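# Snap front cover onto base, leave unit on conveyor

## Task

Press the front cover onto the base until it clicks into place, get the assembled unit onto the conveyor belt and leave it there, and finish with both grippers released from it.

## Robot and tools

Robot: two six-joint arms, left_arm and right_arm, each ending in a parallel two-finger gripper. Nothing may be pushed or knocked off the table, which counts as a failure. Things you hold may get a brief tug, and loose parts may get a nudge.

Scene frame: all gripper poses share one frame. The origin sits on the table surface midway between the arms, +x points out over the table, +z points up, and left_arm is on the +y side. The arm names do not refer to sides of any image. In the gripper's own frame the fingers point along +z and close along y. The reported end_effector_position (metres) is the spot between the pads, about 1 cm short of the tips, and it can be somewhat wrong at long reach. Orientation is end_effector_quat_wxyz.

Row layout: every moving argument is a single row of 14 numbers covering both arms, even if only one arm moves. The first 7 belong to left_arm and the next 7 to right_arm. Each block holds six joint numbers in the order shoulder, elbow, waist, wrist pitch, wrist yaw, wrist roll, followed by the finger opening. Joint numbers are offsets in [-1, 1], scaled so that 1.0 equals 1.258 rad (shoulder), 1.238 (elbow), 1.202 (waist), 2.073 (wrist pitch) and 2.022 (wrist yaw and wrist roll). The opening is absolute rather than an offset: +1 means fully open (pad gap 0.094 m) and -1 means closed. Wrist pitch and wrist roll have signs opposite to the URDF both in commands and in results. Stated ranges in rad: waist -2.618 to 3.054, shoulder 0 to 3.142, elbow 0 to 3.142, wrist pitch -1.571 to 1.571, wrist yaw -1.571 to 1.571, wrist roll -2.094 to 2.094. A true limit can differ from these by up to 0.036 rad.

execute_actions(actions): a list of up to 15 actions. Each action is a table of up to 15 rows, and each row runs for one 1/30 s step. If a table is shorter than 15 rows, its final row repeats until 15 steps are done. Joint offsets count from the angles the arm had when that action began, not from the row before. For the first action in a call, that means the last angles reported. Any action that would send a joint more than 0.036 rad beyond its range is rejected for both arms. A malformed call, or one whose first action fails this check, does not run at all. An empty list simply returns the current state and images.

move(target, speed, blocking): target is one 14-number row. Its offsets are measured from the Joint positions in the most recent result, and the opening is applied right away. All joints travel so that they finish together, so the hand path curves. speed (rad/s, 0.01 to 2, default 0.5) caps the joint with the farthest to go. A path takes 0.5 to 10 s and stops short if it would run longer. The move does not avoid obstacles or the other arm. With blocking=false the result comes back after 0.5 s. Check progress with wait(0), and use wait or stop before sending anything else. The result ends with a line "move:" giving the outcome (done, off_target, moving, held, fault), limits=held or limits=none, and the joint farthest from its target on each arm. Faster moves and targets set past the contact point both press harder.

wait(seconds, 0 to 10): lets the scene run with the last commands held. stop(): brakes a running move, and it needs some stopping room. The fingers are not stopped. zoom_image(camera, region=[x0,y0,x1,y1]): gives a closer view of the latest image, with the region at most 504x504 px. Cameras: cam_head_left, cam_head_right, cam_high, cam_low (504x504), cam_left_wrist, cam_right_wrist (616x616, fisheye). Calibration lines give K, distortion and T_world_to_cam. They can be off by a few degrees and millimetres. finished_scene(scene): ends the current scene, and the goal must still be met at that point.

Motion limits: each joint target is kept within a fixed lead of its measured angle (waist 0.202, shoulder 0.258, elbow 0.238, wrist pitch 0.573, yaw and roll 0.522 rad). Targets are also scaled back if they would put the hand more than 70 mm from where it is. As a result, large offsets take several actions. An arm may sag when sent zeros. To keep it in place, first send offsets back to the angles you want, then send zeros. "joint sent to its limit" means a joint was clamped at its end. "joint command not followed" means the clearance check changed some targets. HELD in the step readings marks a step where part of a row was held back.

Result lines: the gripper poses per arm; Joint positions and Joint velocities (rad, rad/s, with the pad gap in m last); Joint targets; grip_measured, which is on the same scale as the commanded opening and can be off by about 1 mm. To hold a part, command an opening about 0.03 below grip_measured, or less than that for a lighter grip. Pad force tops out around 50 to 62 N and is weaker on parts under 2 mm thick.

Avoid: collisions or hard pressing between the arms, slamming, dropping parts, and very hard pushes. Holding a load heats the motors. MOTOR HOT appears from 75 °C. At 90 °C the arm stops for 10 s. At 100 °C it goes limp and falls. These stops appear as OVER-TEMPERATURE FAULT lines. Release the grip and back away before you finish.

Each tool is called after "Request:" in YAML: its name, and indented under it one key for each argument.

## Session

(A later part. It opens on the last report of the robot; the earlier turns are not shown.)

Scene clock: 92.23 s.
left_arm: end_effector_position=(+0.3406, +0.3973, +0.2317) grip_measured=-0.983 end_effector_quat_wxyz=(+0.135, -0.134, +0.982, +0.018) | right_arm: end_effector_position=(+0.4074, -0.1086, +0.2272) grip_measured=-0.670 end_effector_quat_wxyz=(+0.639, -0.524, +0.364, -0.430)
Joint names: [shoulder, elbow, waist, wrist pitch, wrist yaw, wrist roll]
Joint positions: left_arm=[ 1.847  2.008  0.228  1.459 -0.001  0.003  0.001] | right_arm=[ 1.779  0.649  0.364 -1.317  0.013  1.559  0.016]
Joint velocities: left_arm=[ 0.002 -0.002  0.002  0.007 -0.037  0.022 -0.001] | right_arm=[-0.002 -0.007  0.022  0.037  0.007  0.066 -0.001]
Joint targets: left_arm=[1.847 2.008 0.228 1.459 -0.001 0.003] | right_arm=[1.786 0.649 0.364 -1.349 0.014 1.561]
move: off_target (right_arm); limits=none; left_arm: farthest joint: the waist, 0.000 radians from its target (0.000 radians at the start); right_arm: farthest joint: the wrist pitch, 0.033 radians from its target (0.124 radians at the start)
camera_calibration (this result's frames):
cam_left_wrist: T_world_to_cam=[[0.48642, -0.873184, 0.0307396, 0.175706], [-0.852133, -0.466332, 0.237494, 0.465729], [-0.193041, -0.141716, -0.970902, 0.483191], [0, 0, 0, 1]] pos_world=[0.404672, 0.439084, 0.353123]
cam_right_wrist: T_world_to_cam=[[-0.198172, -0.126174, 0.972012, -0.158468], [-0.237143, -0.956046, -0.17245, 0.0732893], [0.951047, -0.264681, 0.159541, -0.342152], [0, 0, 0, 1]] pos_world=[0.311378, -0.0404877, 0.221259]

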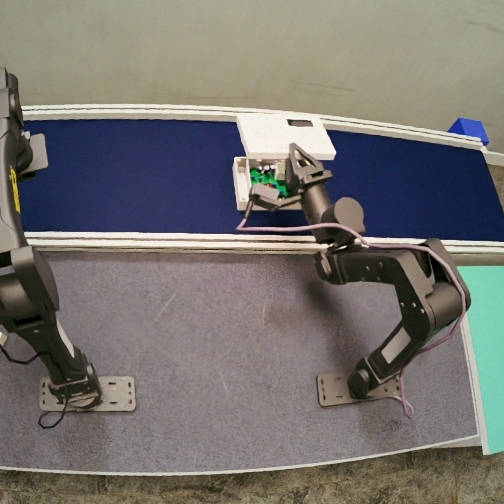

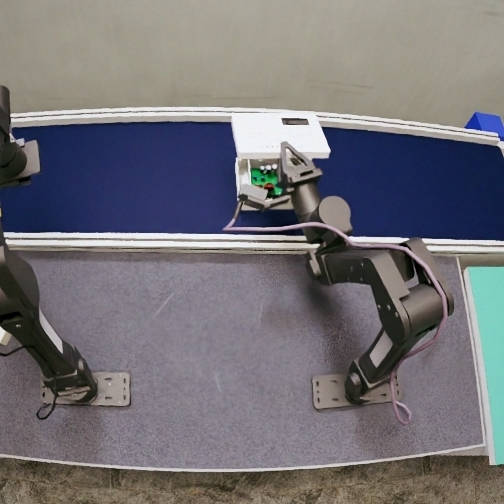

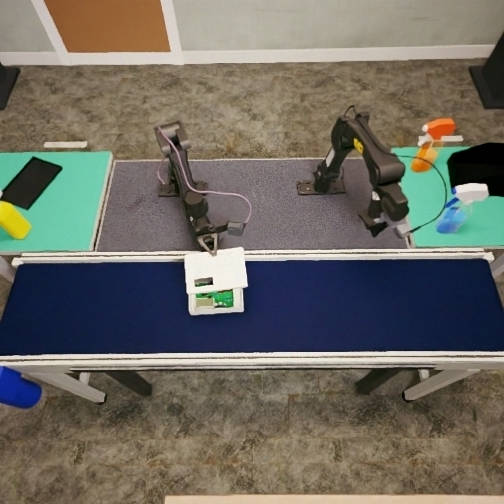

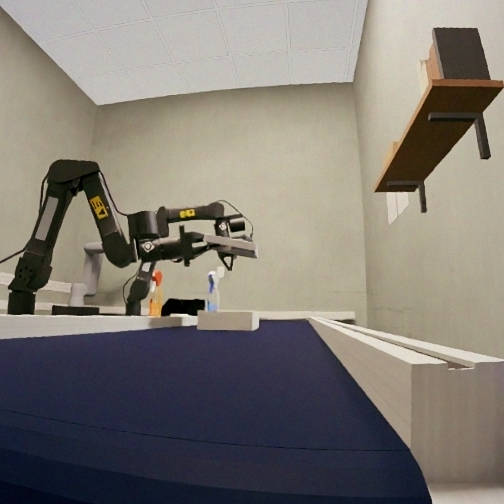

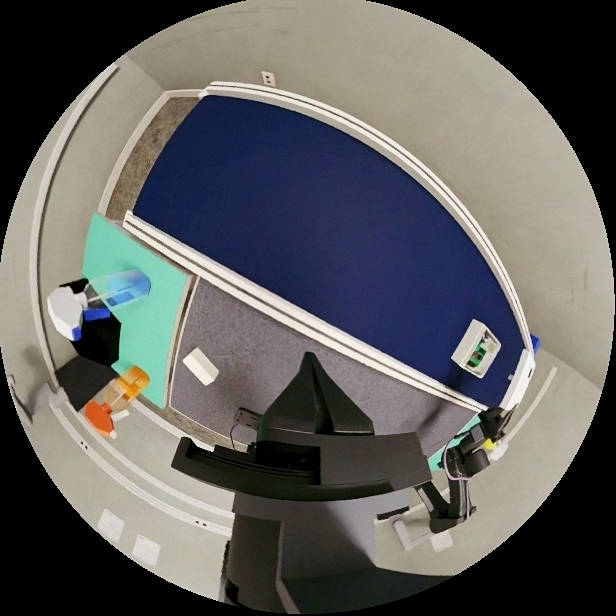

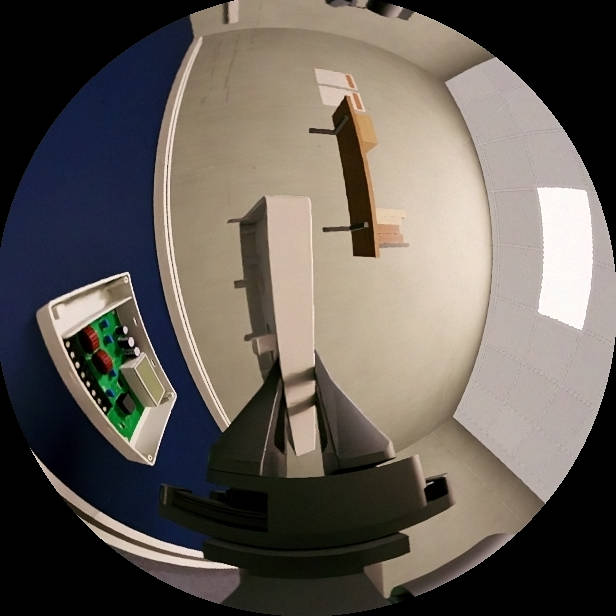

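Request:
move:
  target: [0,0,0,0,0,0,-1,0.245,-0.035,-0.015,-0.125,0,0,-0.72]
  speed: 0.2

Request:
zoom_image:
  camera: "cam_low"
  region: [150,240,290,340]

Request:
zoom_image:
  camera: "cam_high"
  region: [160,240,280,330]

Scene clock: 100.70 s.
left_arm: end_effector_position=(+0.3406, +0.3973, +0.2317) grip_measured=-0.983 end_effector_quat_wxyz=(+0.135, -0.134, +0.982, +0.018) | right_arm: end_effector_position=(+0.4133, -0.1108, +0.1262) grip_measured=-0.670 end_effector_quat_wxyz=(+0.601, -0.563, +0.393, -0.410)
Joint names: [shoulder, elbow, waist, wrist pitch, wrist yaw, wrist roll]
Joint positions: left_arm=[ 1.847  2.008  0.228  1.459 -0.001  0.003  0.001] | right_arm=[ 2.08   0.614  0.356 -1.524  0.013  1.56   0.016]
Joint velocities: left_arm=[ 0.002 -0.022 -0.002  0.022  0.007  0.051  0.001] | right_arm=[ 0.012 -0.002  0.017  0.037 -0.022  0.022 -0.   ]
Joint targets: left_arm=[1.847 2.008 0.228 1.459 -0.001 0.003] | right_arm=[2.087 0.605 0.347 -1.556 0.013 1.559]
joint sent to its limit (right arm) — the command would take the wrist pitch past its lower limit, so that joint was sent only as far as its limit.
move: off_target (right_arm); limits=none; left_arm: farthest joint: the waist, 0.000 radians from its target (0.000 radians at the start); right_arm: farthest joint: the wrist pitch, 0.052 radians from its target (0.259 radians at the start)
camera_calibration (this result's frames):
cam_left_wrist: T_world_to_cam=[[0.48642, -0.873184, 0.0307396, 0.175706], [-0.852133, -0.466332, 0.237494, 0.465729], [-0.193041, -0.141716, -0.970902, 0.483191], [0, 0, 0, 1]] pos_world=[0.404672, 0.439084, 0.353123]
cam_right_wrist: T_world_to_cam=[[-0.0813781, -0.077461, 0.993669, -0.104991], [-0.261686, -0.960337, -0.0962939, 0.0552027], [0.961716, -0.267865, 0.05788, -0.324098], [0, 0, 0, 1]] pos_world=[0.317592, -0.0419341, 0.1284]

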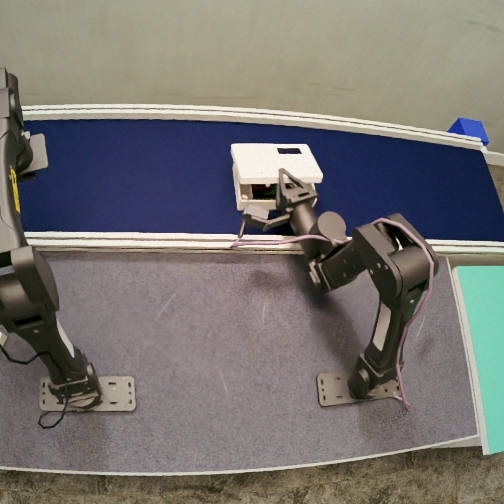

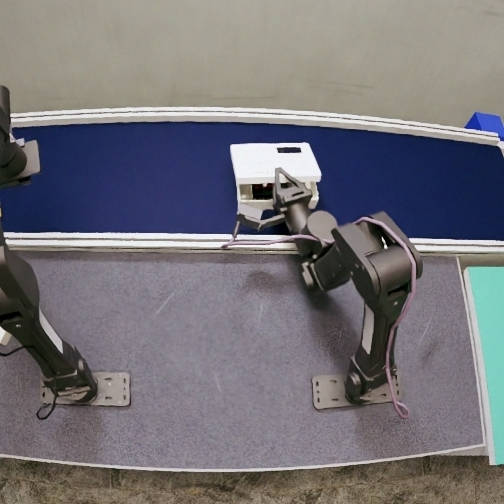

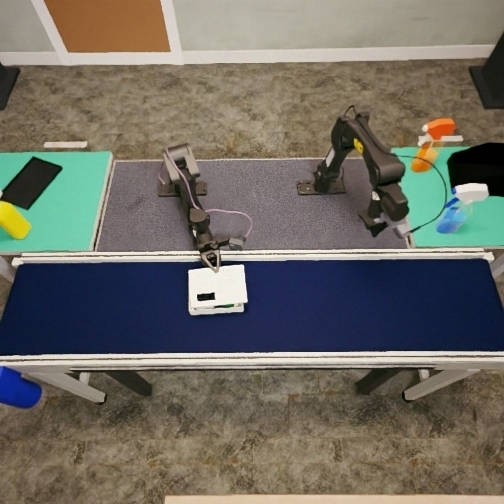

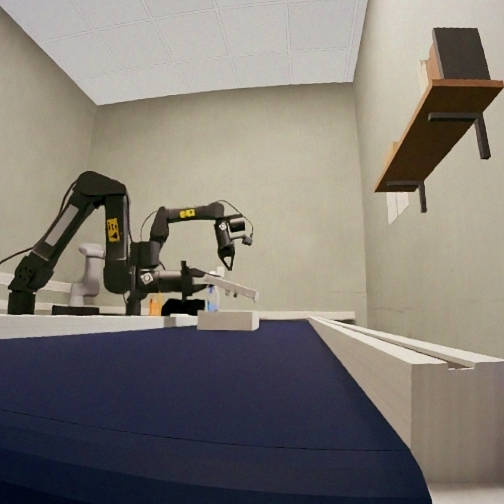

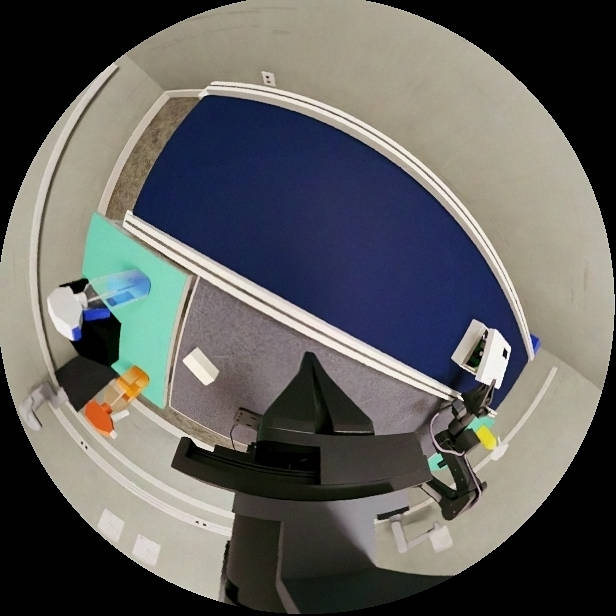

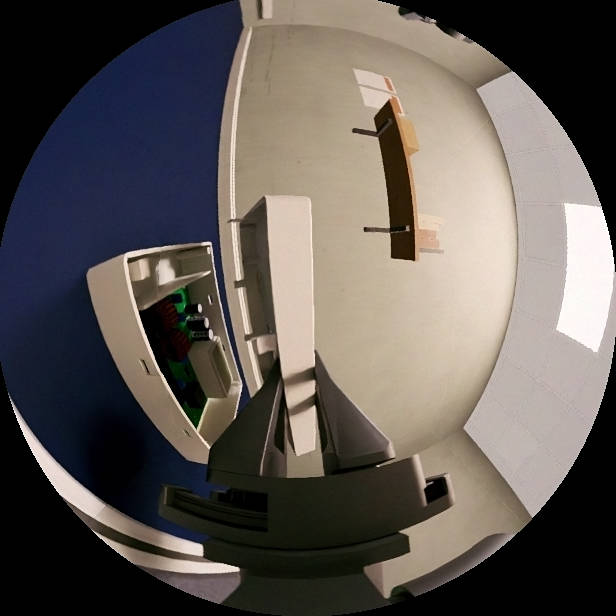

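Region (150, 240, 290, 340) of cam_low's 504x504 image, scaled by 3.600, with more detail than that image has; it fills the top 360 rows of this view, and the rest is white.

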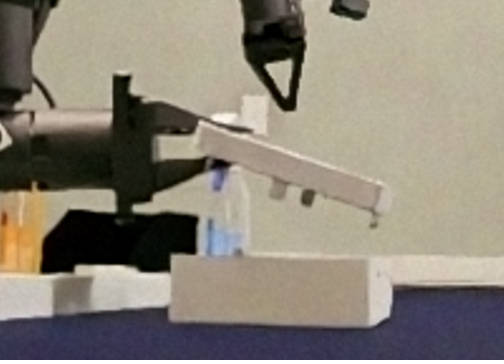

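Region (160, 240, 280, 330) of cam_high's 504x504 image, scaled by 4.200, with more detail than that image has; it fills the top 378 rows of this view, and the rest is white.

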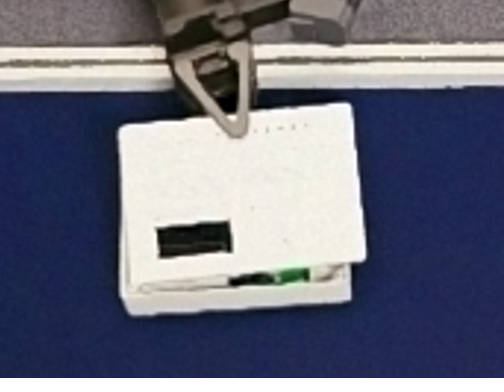

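Request:
move:
  target: [0,0,0,0,0,0,-1,0.015,-0.022,0,-0.015,0.029,0,-0.72]
  speed: 0.08

Request:
zoom_image:
  camera: "cam_low"
  region: [150,240,290,340]

Request:
zoom_image:
  camera: "cam_high"
  region: [160,240,280,330]

Scene clock: 107.27 s.
left_arm: end_effector_position=(+0.3406, +0.3973, +0.2317) grip_measured=-0.983 end_effector_quat_wxyz=(+0.135, -0.134, +0.982, +0.018) | right_arm: end_effector_position=(+0.4127, -0.1203, +0.1204) grip_measured=-0.670 end_effector_quat_wxyz=(+0.586, -0.558, +0.411, -0.420)
Joint names: [shoulder, elbow, waist, wrist pitch, wrist yaw, wrist roll]
Joint positions: left_arm=[ 1.847  2.008  0.228  1.459 -0.001  0.003  0.001] | right_arm=[ 2.08   0.598  0.356 -1.523  0.062  1.56   0.016]
Joint velocities: left_arm=[ 0.002  0.012  0.012 -0.051  0.022 -0.051  0.   ] | right_arm=[-0.002 -0.007 -0.007 -0.051 -0.066 -0.037 -0.001]
Joint targets: left_arm=[1.847 2.008 0.228 1.459 -0.001 0.003] | right_arm=[2.099 0.587 0.356 -1.555 0.072 1.560]
move: off_target (right_arm); limits=none; left_arm: farthest joint: the waist, 0.000 radians from its target (0.000 radians at the start); right_arm: farthest joint: the wrist pitch, 0.033 radians from its target (0.031 radians at the start)
camera_calibration (this result's frames):
cam_left_wrist: T_world_to_cam=[[0.48642, -0.873184, 0.0307396, 0.175706], [-0.852133, -0.466332, 0.237494, 0.465729], [-0.193041, -0.141716, -0.970902, 0.483191], [0, 0, 0, 1]] pos_world=[0.404672, 0.439084, 0.353123]
cam_right_wrist: T_world_to_cam=[[-0.0678368, -0.0696426, 0.995263, -0.10491], [-0.30942, -0.946905, -0.0873488, 0.0656162], [0.948503, -0.31388, 0.0426862, -0.324018], [0, 0, 0, 1]] pos_world=[0.320518, -0.0468767, 0.123976]

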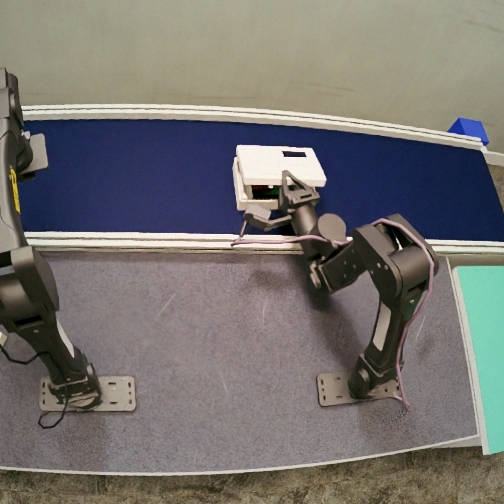

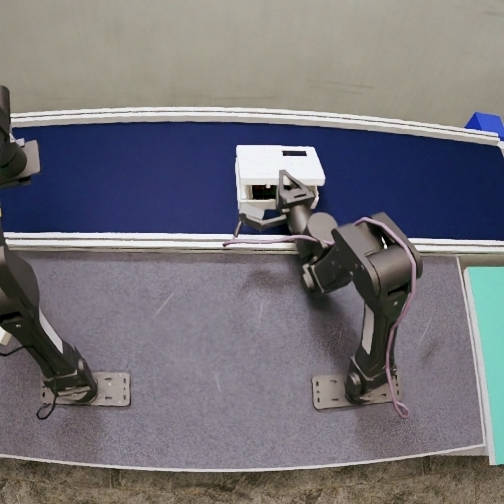

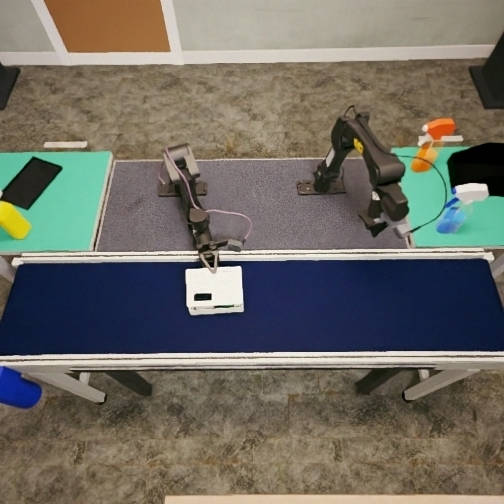

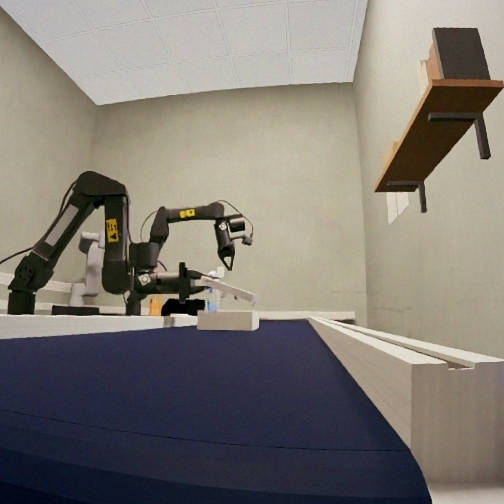

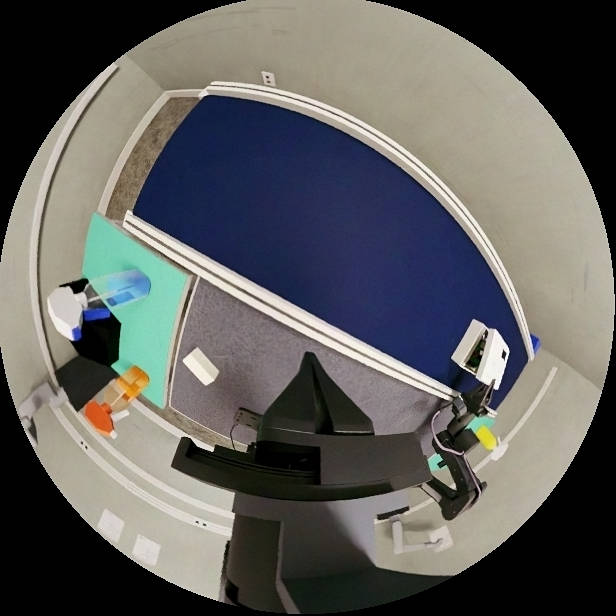

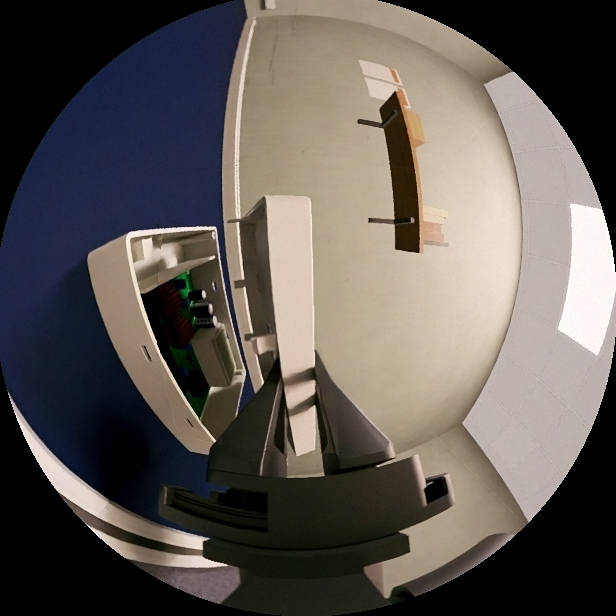

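Region (150, 240, 290, 340) of cam_low's 504x504 image, scaled by 3.600, with more detail than that image has; it fills the top 360 rows of this view, and the rest is white.

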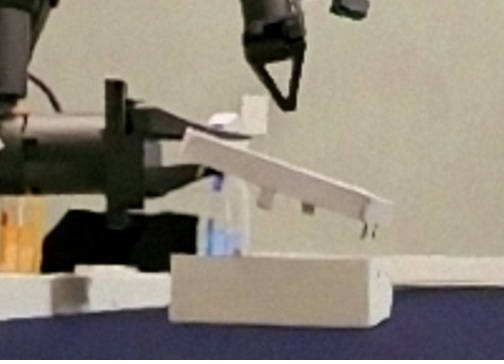

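Region (160, 240, 280, 330) of cam_high's 504x504 image, scaled by 4.200, with more detail than that image has; it fills the top 378 rows of this view, and the rest is white.

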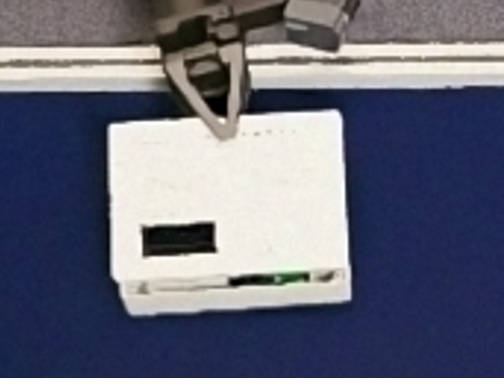

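Well aligned; lower.

Request:
move:
  target: [0,0,0,0,0,0,-1,0.045,0,0.008,-0.015,0,0,-0.72]
  speed: 0.05

Request:
zoom_image:
  camera: "cam_low"
  region: [150,240,290,340]

Request:
zoom_image:
  camera: "cam_high"
  region: [160,240,280,330]

Scene clock: 114.43 s.
left_arm: end_effector_position=(+0.3406, +0.3973, +0.2317) grip_measured=-0.983 end_effector_quat_wxyz=(+0.135, -0.134, +0.982, +0.018) | right_arm: end_effector_position=(+0.4124, -0.1205, +0.1007) grip_measured=-0.670 end_effector_quat_wxyz=(+0.574, -0.570, +0.419, -0.413)
Joint names: [shoulder, elbow, waist, wrist pitch, wrist yaw, wrist roll]
Joint positions: left_arm=[ 1.847  2.008  0.228  1.459 -0.001  0.003  0.001] | right_arm=[ 2.125  0.598  0.356 -1.526  0.062  1.56   0.016]
Joint velocities: left_arm=[-0.002 -0.007  0.007 -0.081  0.037  0.037 -0.   ] | right_arm=[-0.012  0.007 -0.002  0.007  0.022 -0.007  0.   ]
Joint targets: left_arm=[1.847 2.008 0.228 1.459 -0.001 0.003] | right_arm=[2.136 0.598 0.365 -1.554 0.062 1.560]
move: off_target (right_arm); limits=none; left_arm: farthest joint: the waist, 0.000 radians from its target (0.000 radians at the start); right_arm: farthest joint: the wrist pitch, 0.029 radians from its target (0.031 radians at the start)
camera_calibration (this result's frames):
cam_left_wrist: T_world_to_cam=[[0.48642, -0.873184, 0.0307396, 0.175706], [-0.852133, -0.466332, 0.237494, 0.465729], [-0.193041, -0.141716, -0.970902, 0.483191], [0, 0, 0, 1]] pos_world=[0.404672, 0.439084, 0.353123]
cam_right_wrist: T_world_to_cam=[[-0.0295418, -0.0536816, 0.998121, -0.0995078], [-0.312633, -0.947962, -0.060237, 0.0620657], [0.949414, -0.313825, 0.0112218, -0.320125], [0, 0, 0, 1]] pos_world=[0.320396, -0.0469692, 0.106652]

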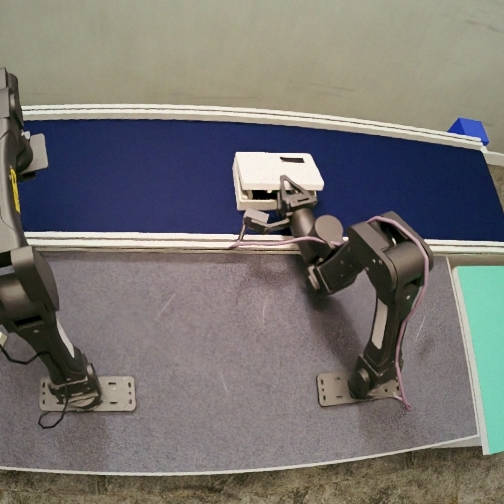

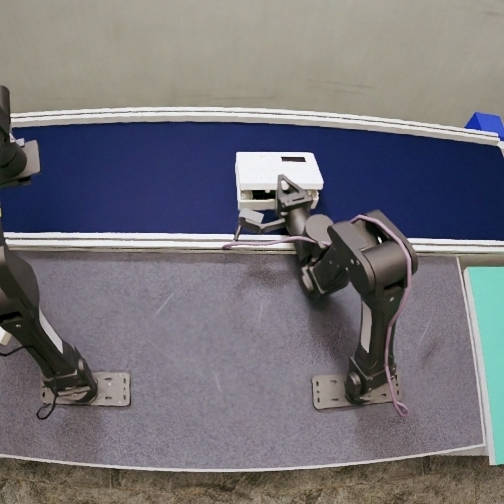

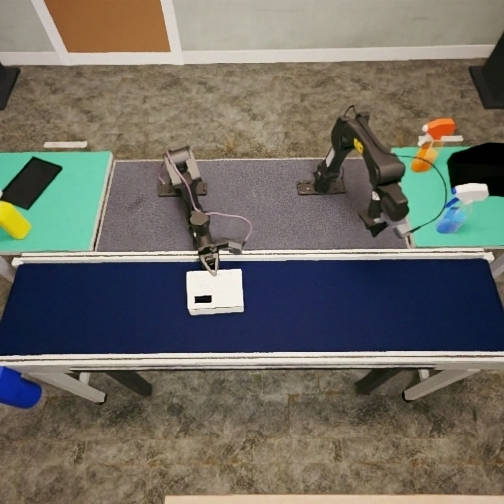

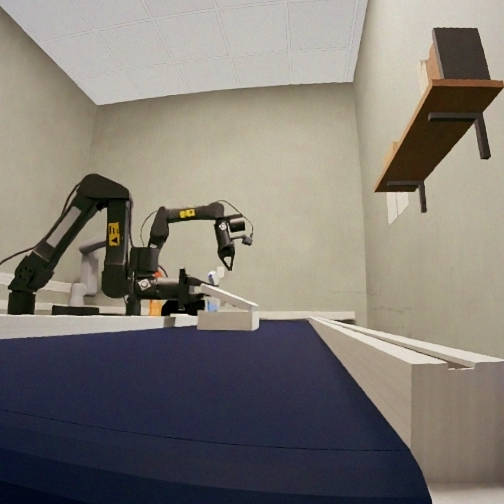

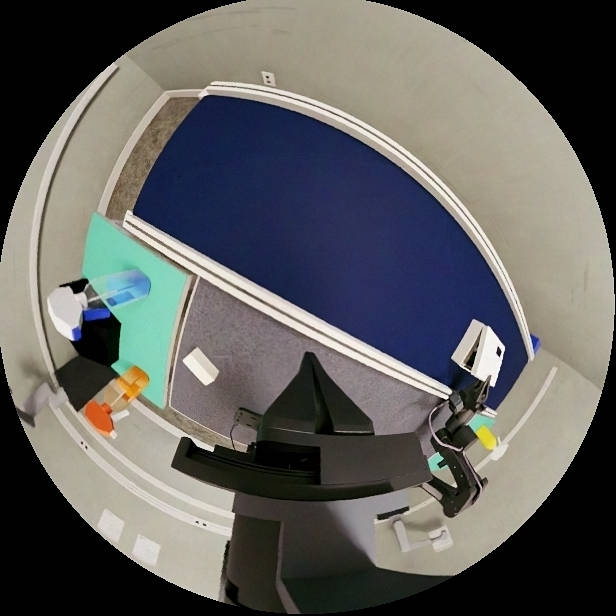

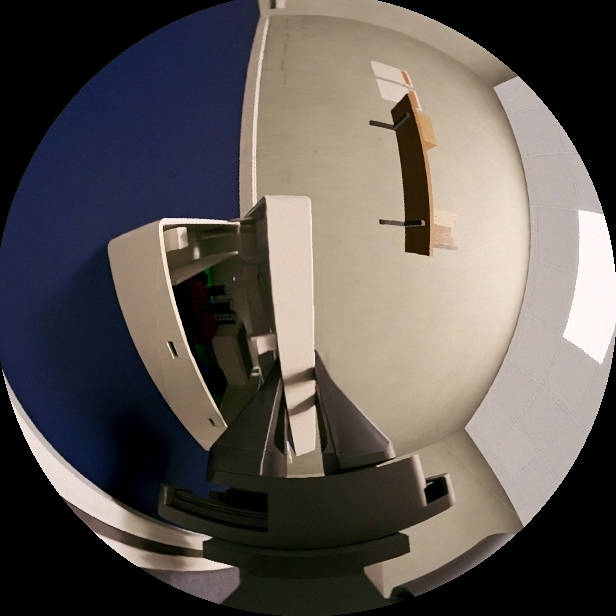

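Region (150, 240, 290, 340) of cam_low's 504x504 image, scaled by 3.600, with more detail than that image has; it fills the top 360 rows of this view, and the rest is white.

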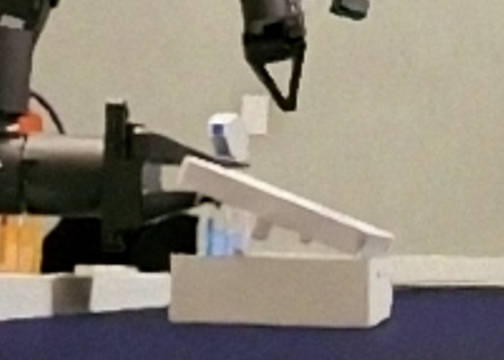

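Region (160, 240, 280, 330) of cam_high's 504x504 image, scaled by 4.200, with more detail than that image has; it fills the top 378 rows of this view, and the rest is white.

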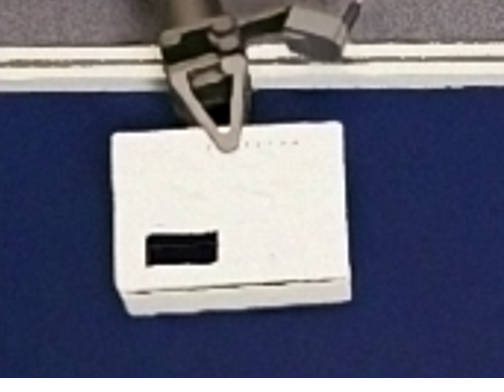

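Request:
move:
  target: [0.38,0.05,-0.705,-0.63,0,0,-1,0.03,0,0.013,-0.015,0,0,-0.72]
  speed: 0.5

Request:
move:
  target: [0,0.02,0,-0.012,0,0,-1,0,0,0,-0.015,0,0,-0.4]

Request:
zoom_image:
  camera: "cam_low"
  region: [150,240,290,340]

Request:
zoom_image:
  camera: "cam_high"
  region: [160,240,280,330]

Scene clock: 124.47 s.
left_arm: end_effector_position=(+0.5278, -0.0798, +0.1814) grip_measured=-0.983 end_effector_quat_wxyz=(+0.500, +0.245, +0.817, -0.151) | right_arm: end_effector_position=(+0.4116, -0.1197, +0.0986) grip_measured=-0.670 end_effector_quat_wxyz=(+0.575, -0.569, +0.415, -0.416)
Joint names: [shoulder, elbow, waist, wrist pitch, wrist yaw, wrist roll]
Joint positions: left_arm=[ 2.336  2.039 -0.625  0.175 -0.001  0.003  0.001] | right_arm=[ 2.145  0.598  0.359 -1.554  0.065  1.568  0.016]
Joint velocities: left_arm=[ 0.017 -0.022 -0.007 -0.037 -0.037 -0.051  0.   ] | right_arm=[ 0.012 -0.012 -0.002 -0.037  0.081  0.066  0.   ]
Joint targets: left_arm=[2.325 2.070 -0.620 0.153 -0.001 0.003] | right_arm=[2.162 0.598 0.371 -1.556 0.062 1.560]
move: off_target (left_arm); limits=none; left_arm: farthest joint: the elbow, 0.031 radians from its target (0.062 radians at the start); right_arm: farthest joint: the shoulder, 0.018 radians from its target (0.038 radians at the start)
camera_calibration (this result's frames):
cam_left_wrist: T_world_to_cam=[[-0.420656, -0.885738, 0.196257, 0.117308], [-0.803589, 0.263379, -0.533738, 0.587248], [0.421062, -0.382231, -0.822561, 0.0326332], [0, 0, 0, 1]] pos_world=[0.507512, -0.0382913, 0.317257]
cam_right_wrist: T_world_to_cam=[[-0.0397753, -0.0491882, 0.997997, -0.0925767], [-0.311681, -0.948343, -0.059163, 0.0619757], [0.949354, -0.31341, 0.0223896, -0.320116], [0, 0, 0, 1]] pos_world=[0.319537, -0.0461069, 0.103225]

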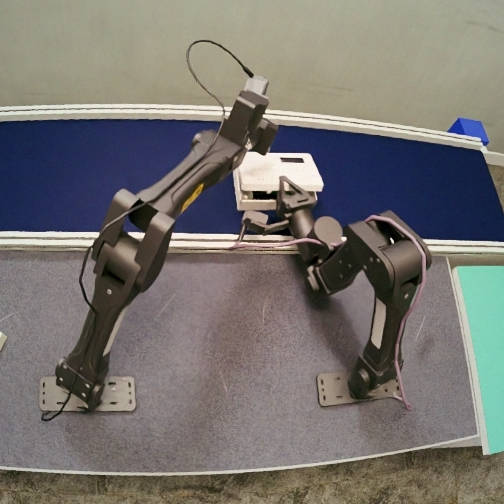

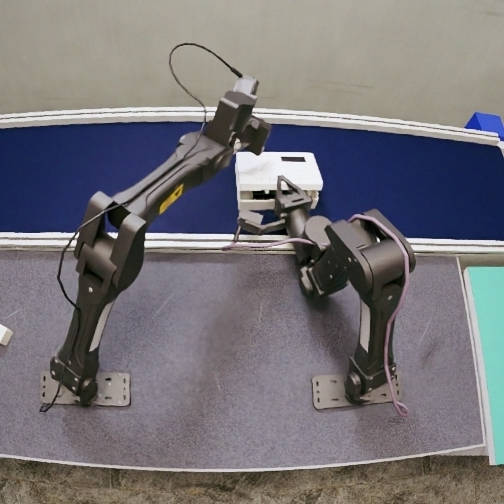

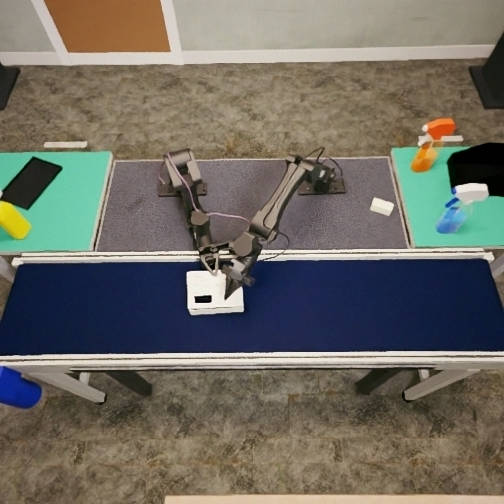

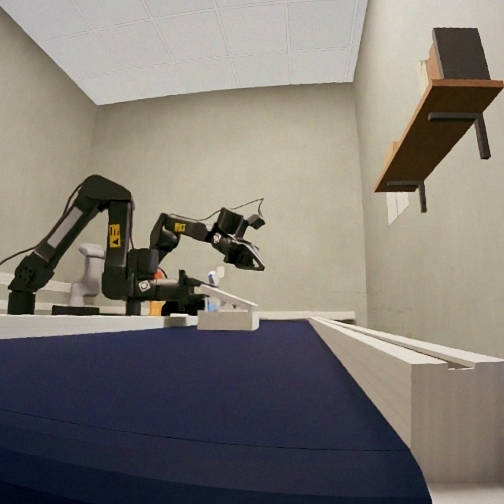

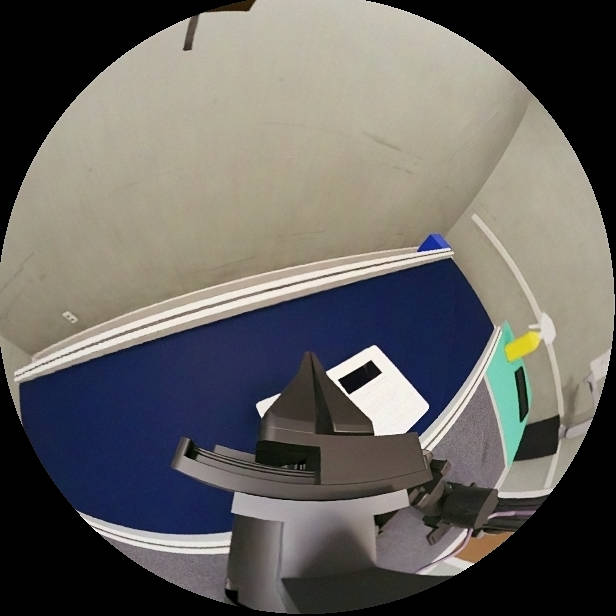

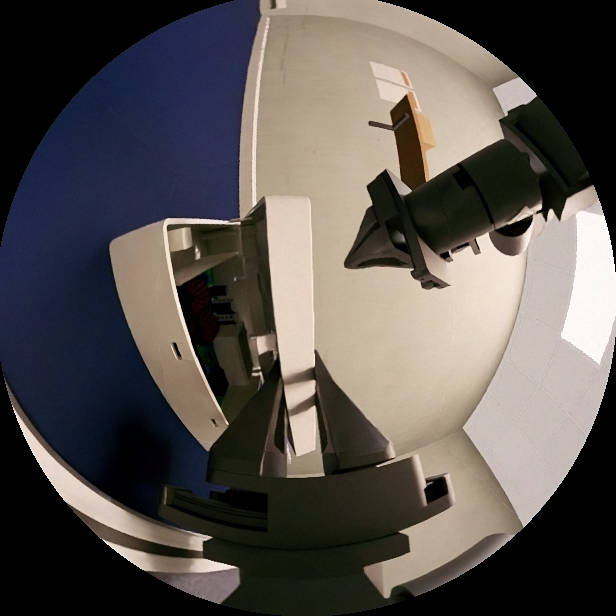

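Scene clock: 125.17 s.
left_arm: end_effector_position=(+0.5281, -0.0800, +0.1821) grip_measured=-0.983 end_effector_quat_wxyz=(+0.501, +0.244, +0.816, -0.152) | right_arm: end_effector_position=(+0.4116, -0.1197, +0.0985) grip_measured=-0.403 end_effector_quat_wxyz=(+0.574, -0.570, +0.415, -0.417)
Joint names: [shoulder, elbow, waist, wrist pitch, wrist yaw, wrist roll]
Joint positions: left_arm=[ 2.336  2.039 -0.625  0.172 -0.001  0.003  0.001] | right_arm=[ 2.145  0.598  0.359 -1.554  0.065  1.57   0.028]
Joint velocities: left_arm=[-0.002  0.002  0.002 -0.007 -0.066 -0.022  0.   ] | right_arm=[ 0.007 -0.007 -0.027 -0.007 -0.037 -0.022 -0.   ]
Joint targets: left_arm=[2.336 2.064 -0.625 0.150 -0.001 0.003] | right_arm=[2.145 0.598 0.359 -1.556 0.065 1.569]
joint sent to its limit (right arm) — the command would take the wrist pitch past its lower limit, so that joint was sent only as far as its limit.
move: off_target (left_arm, right_arm); limits=none; left_arm: farthest joint: the elbow, 0.025 radians from its target (0.025 radians at the start); right_arm: farthest joint: the wrist pitch, 0.031 radians from its target (0.031 radians at the start)
camera_calibration (this result's frames):
cam_left_wrist: T_world_to_cam=[[-0.421156, -0.885406, 0.196681, 0.117341], [-0.802228, 0.262476, -0.536224, 0.587552], [0.423152, -0.383617, -0.820841, 0.0314679], [0, 0, 0, 1]] pos_world=[0.507454, -0.0382529, 0.317811]
cam_right_wrist: T_world_to_cam=[[-0.0397751, -0.0479606, 0.998057, -0.0923412], [-0.311689, -0.948413, -0.0579966, 0.0618504], [0.949351, -0.31339, 0.0227745, -0.320148], [0, 0, 0, 1]] pos_world=[0.319539, -0.0461003, 0.10304]

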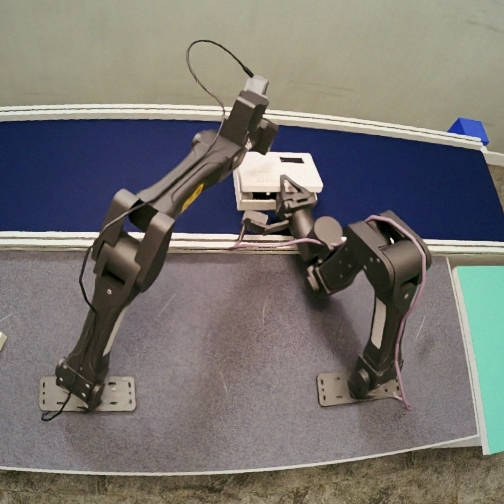

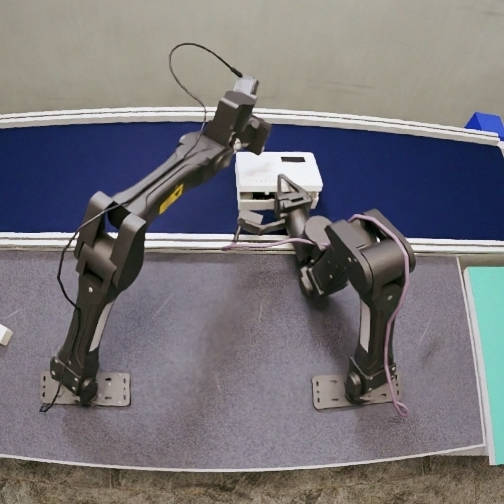

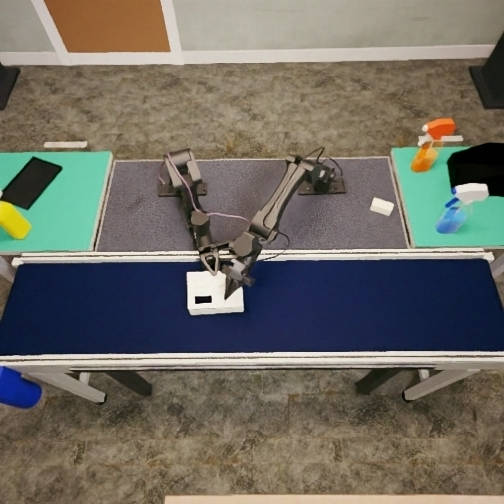

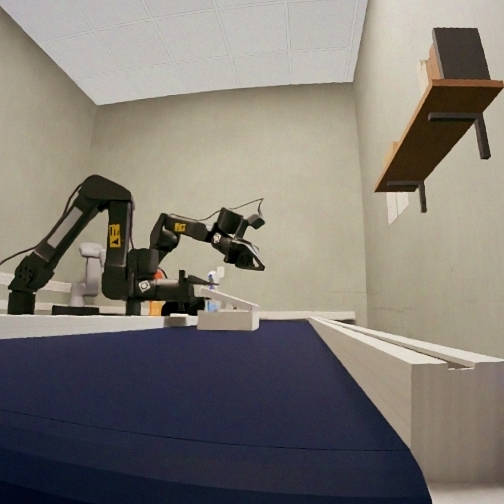

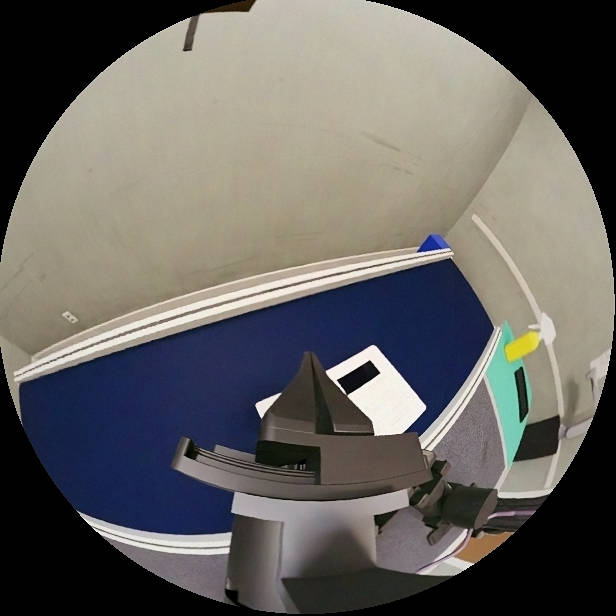

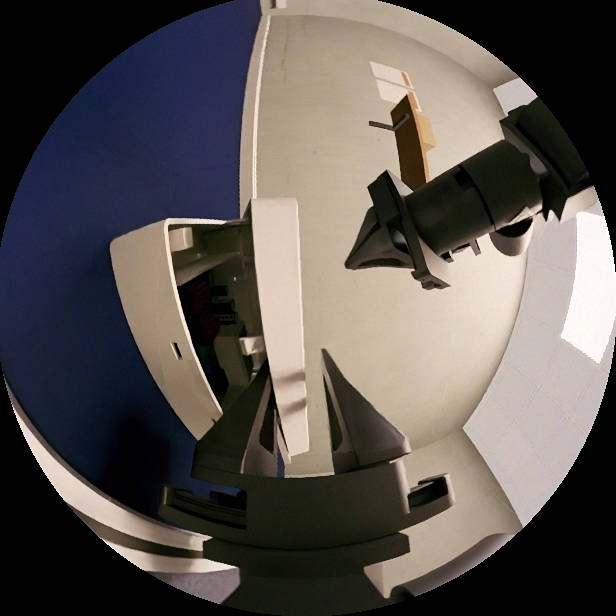

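Region (150, 240, 290, 340) of cam_low's 504x504 image, scaled by 3.600, with more detail than that image has; it fills the top 360 rows of this view, and the rest is white.

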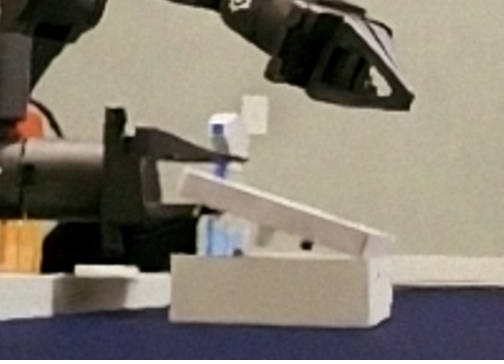

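Region (160, 240, 280, 330) of cam_high's 504x504 image, scaled by 4.200, with more detail than that image has; it fills the top 378 rows of this view, and the rest is white.

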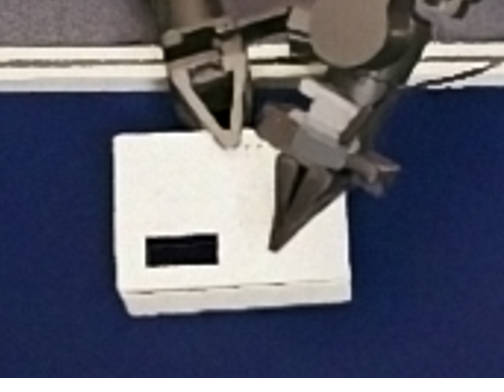

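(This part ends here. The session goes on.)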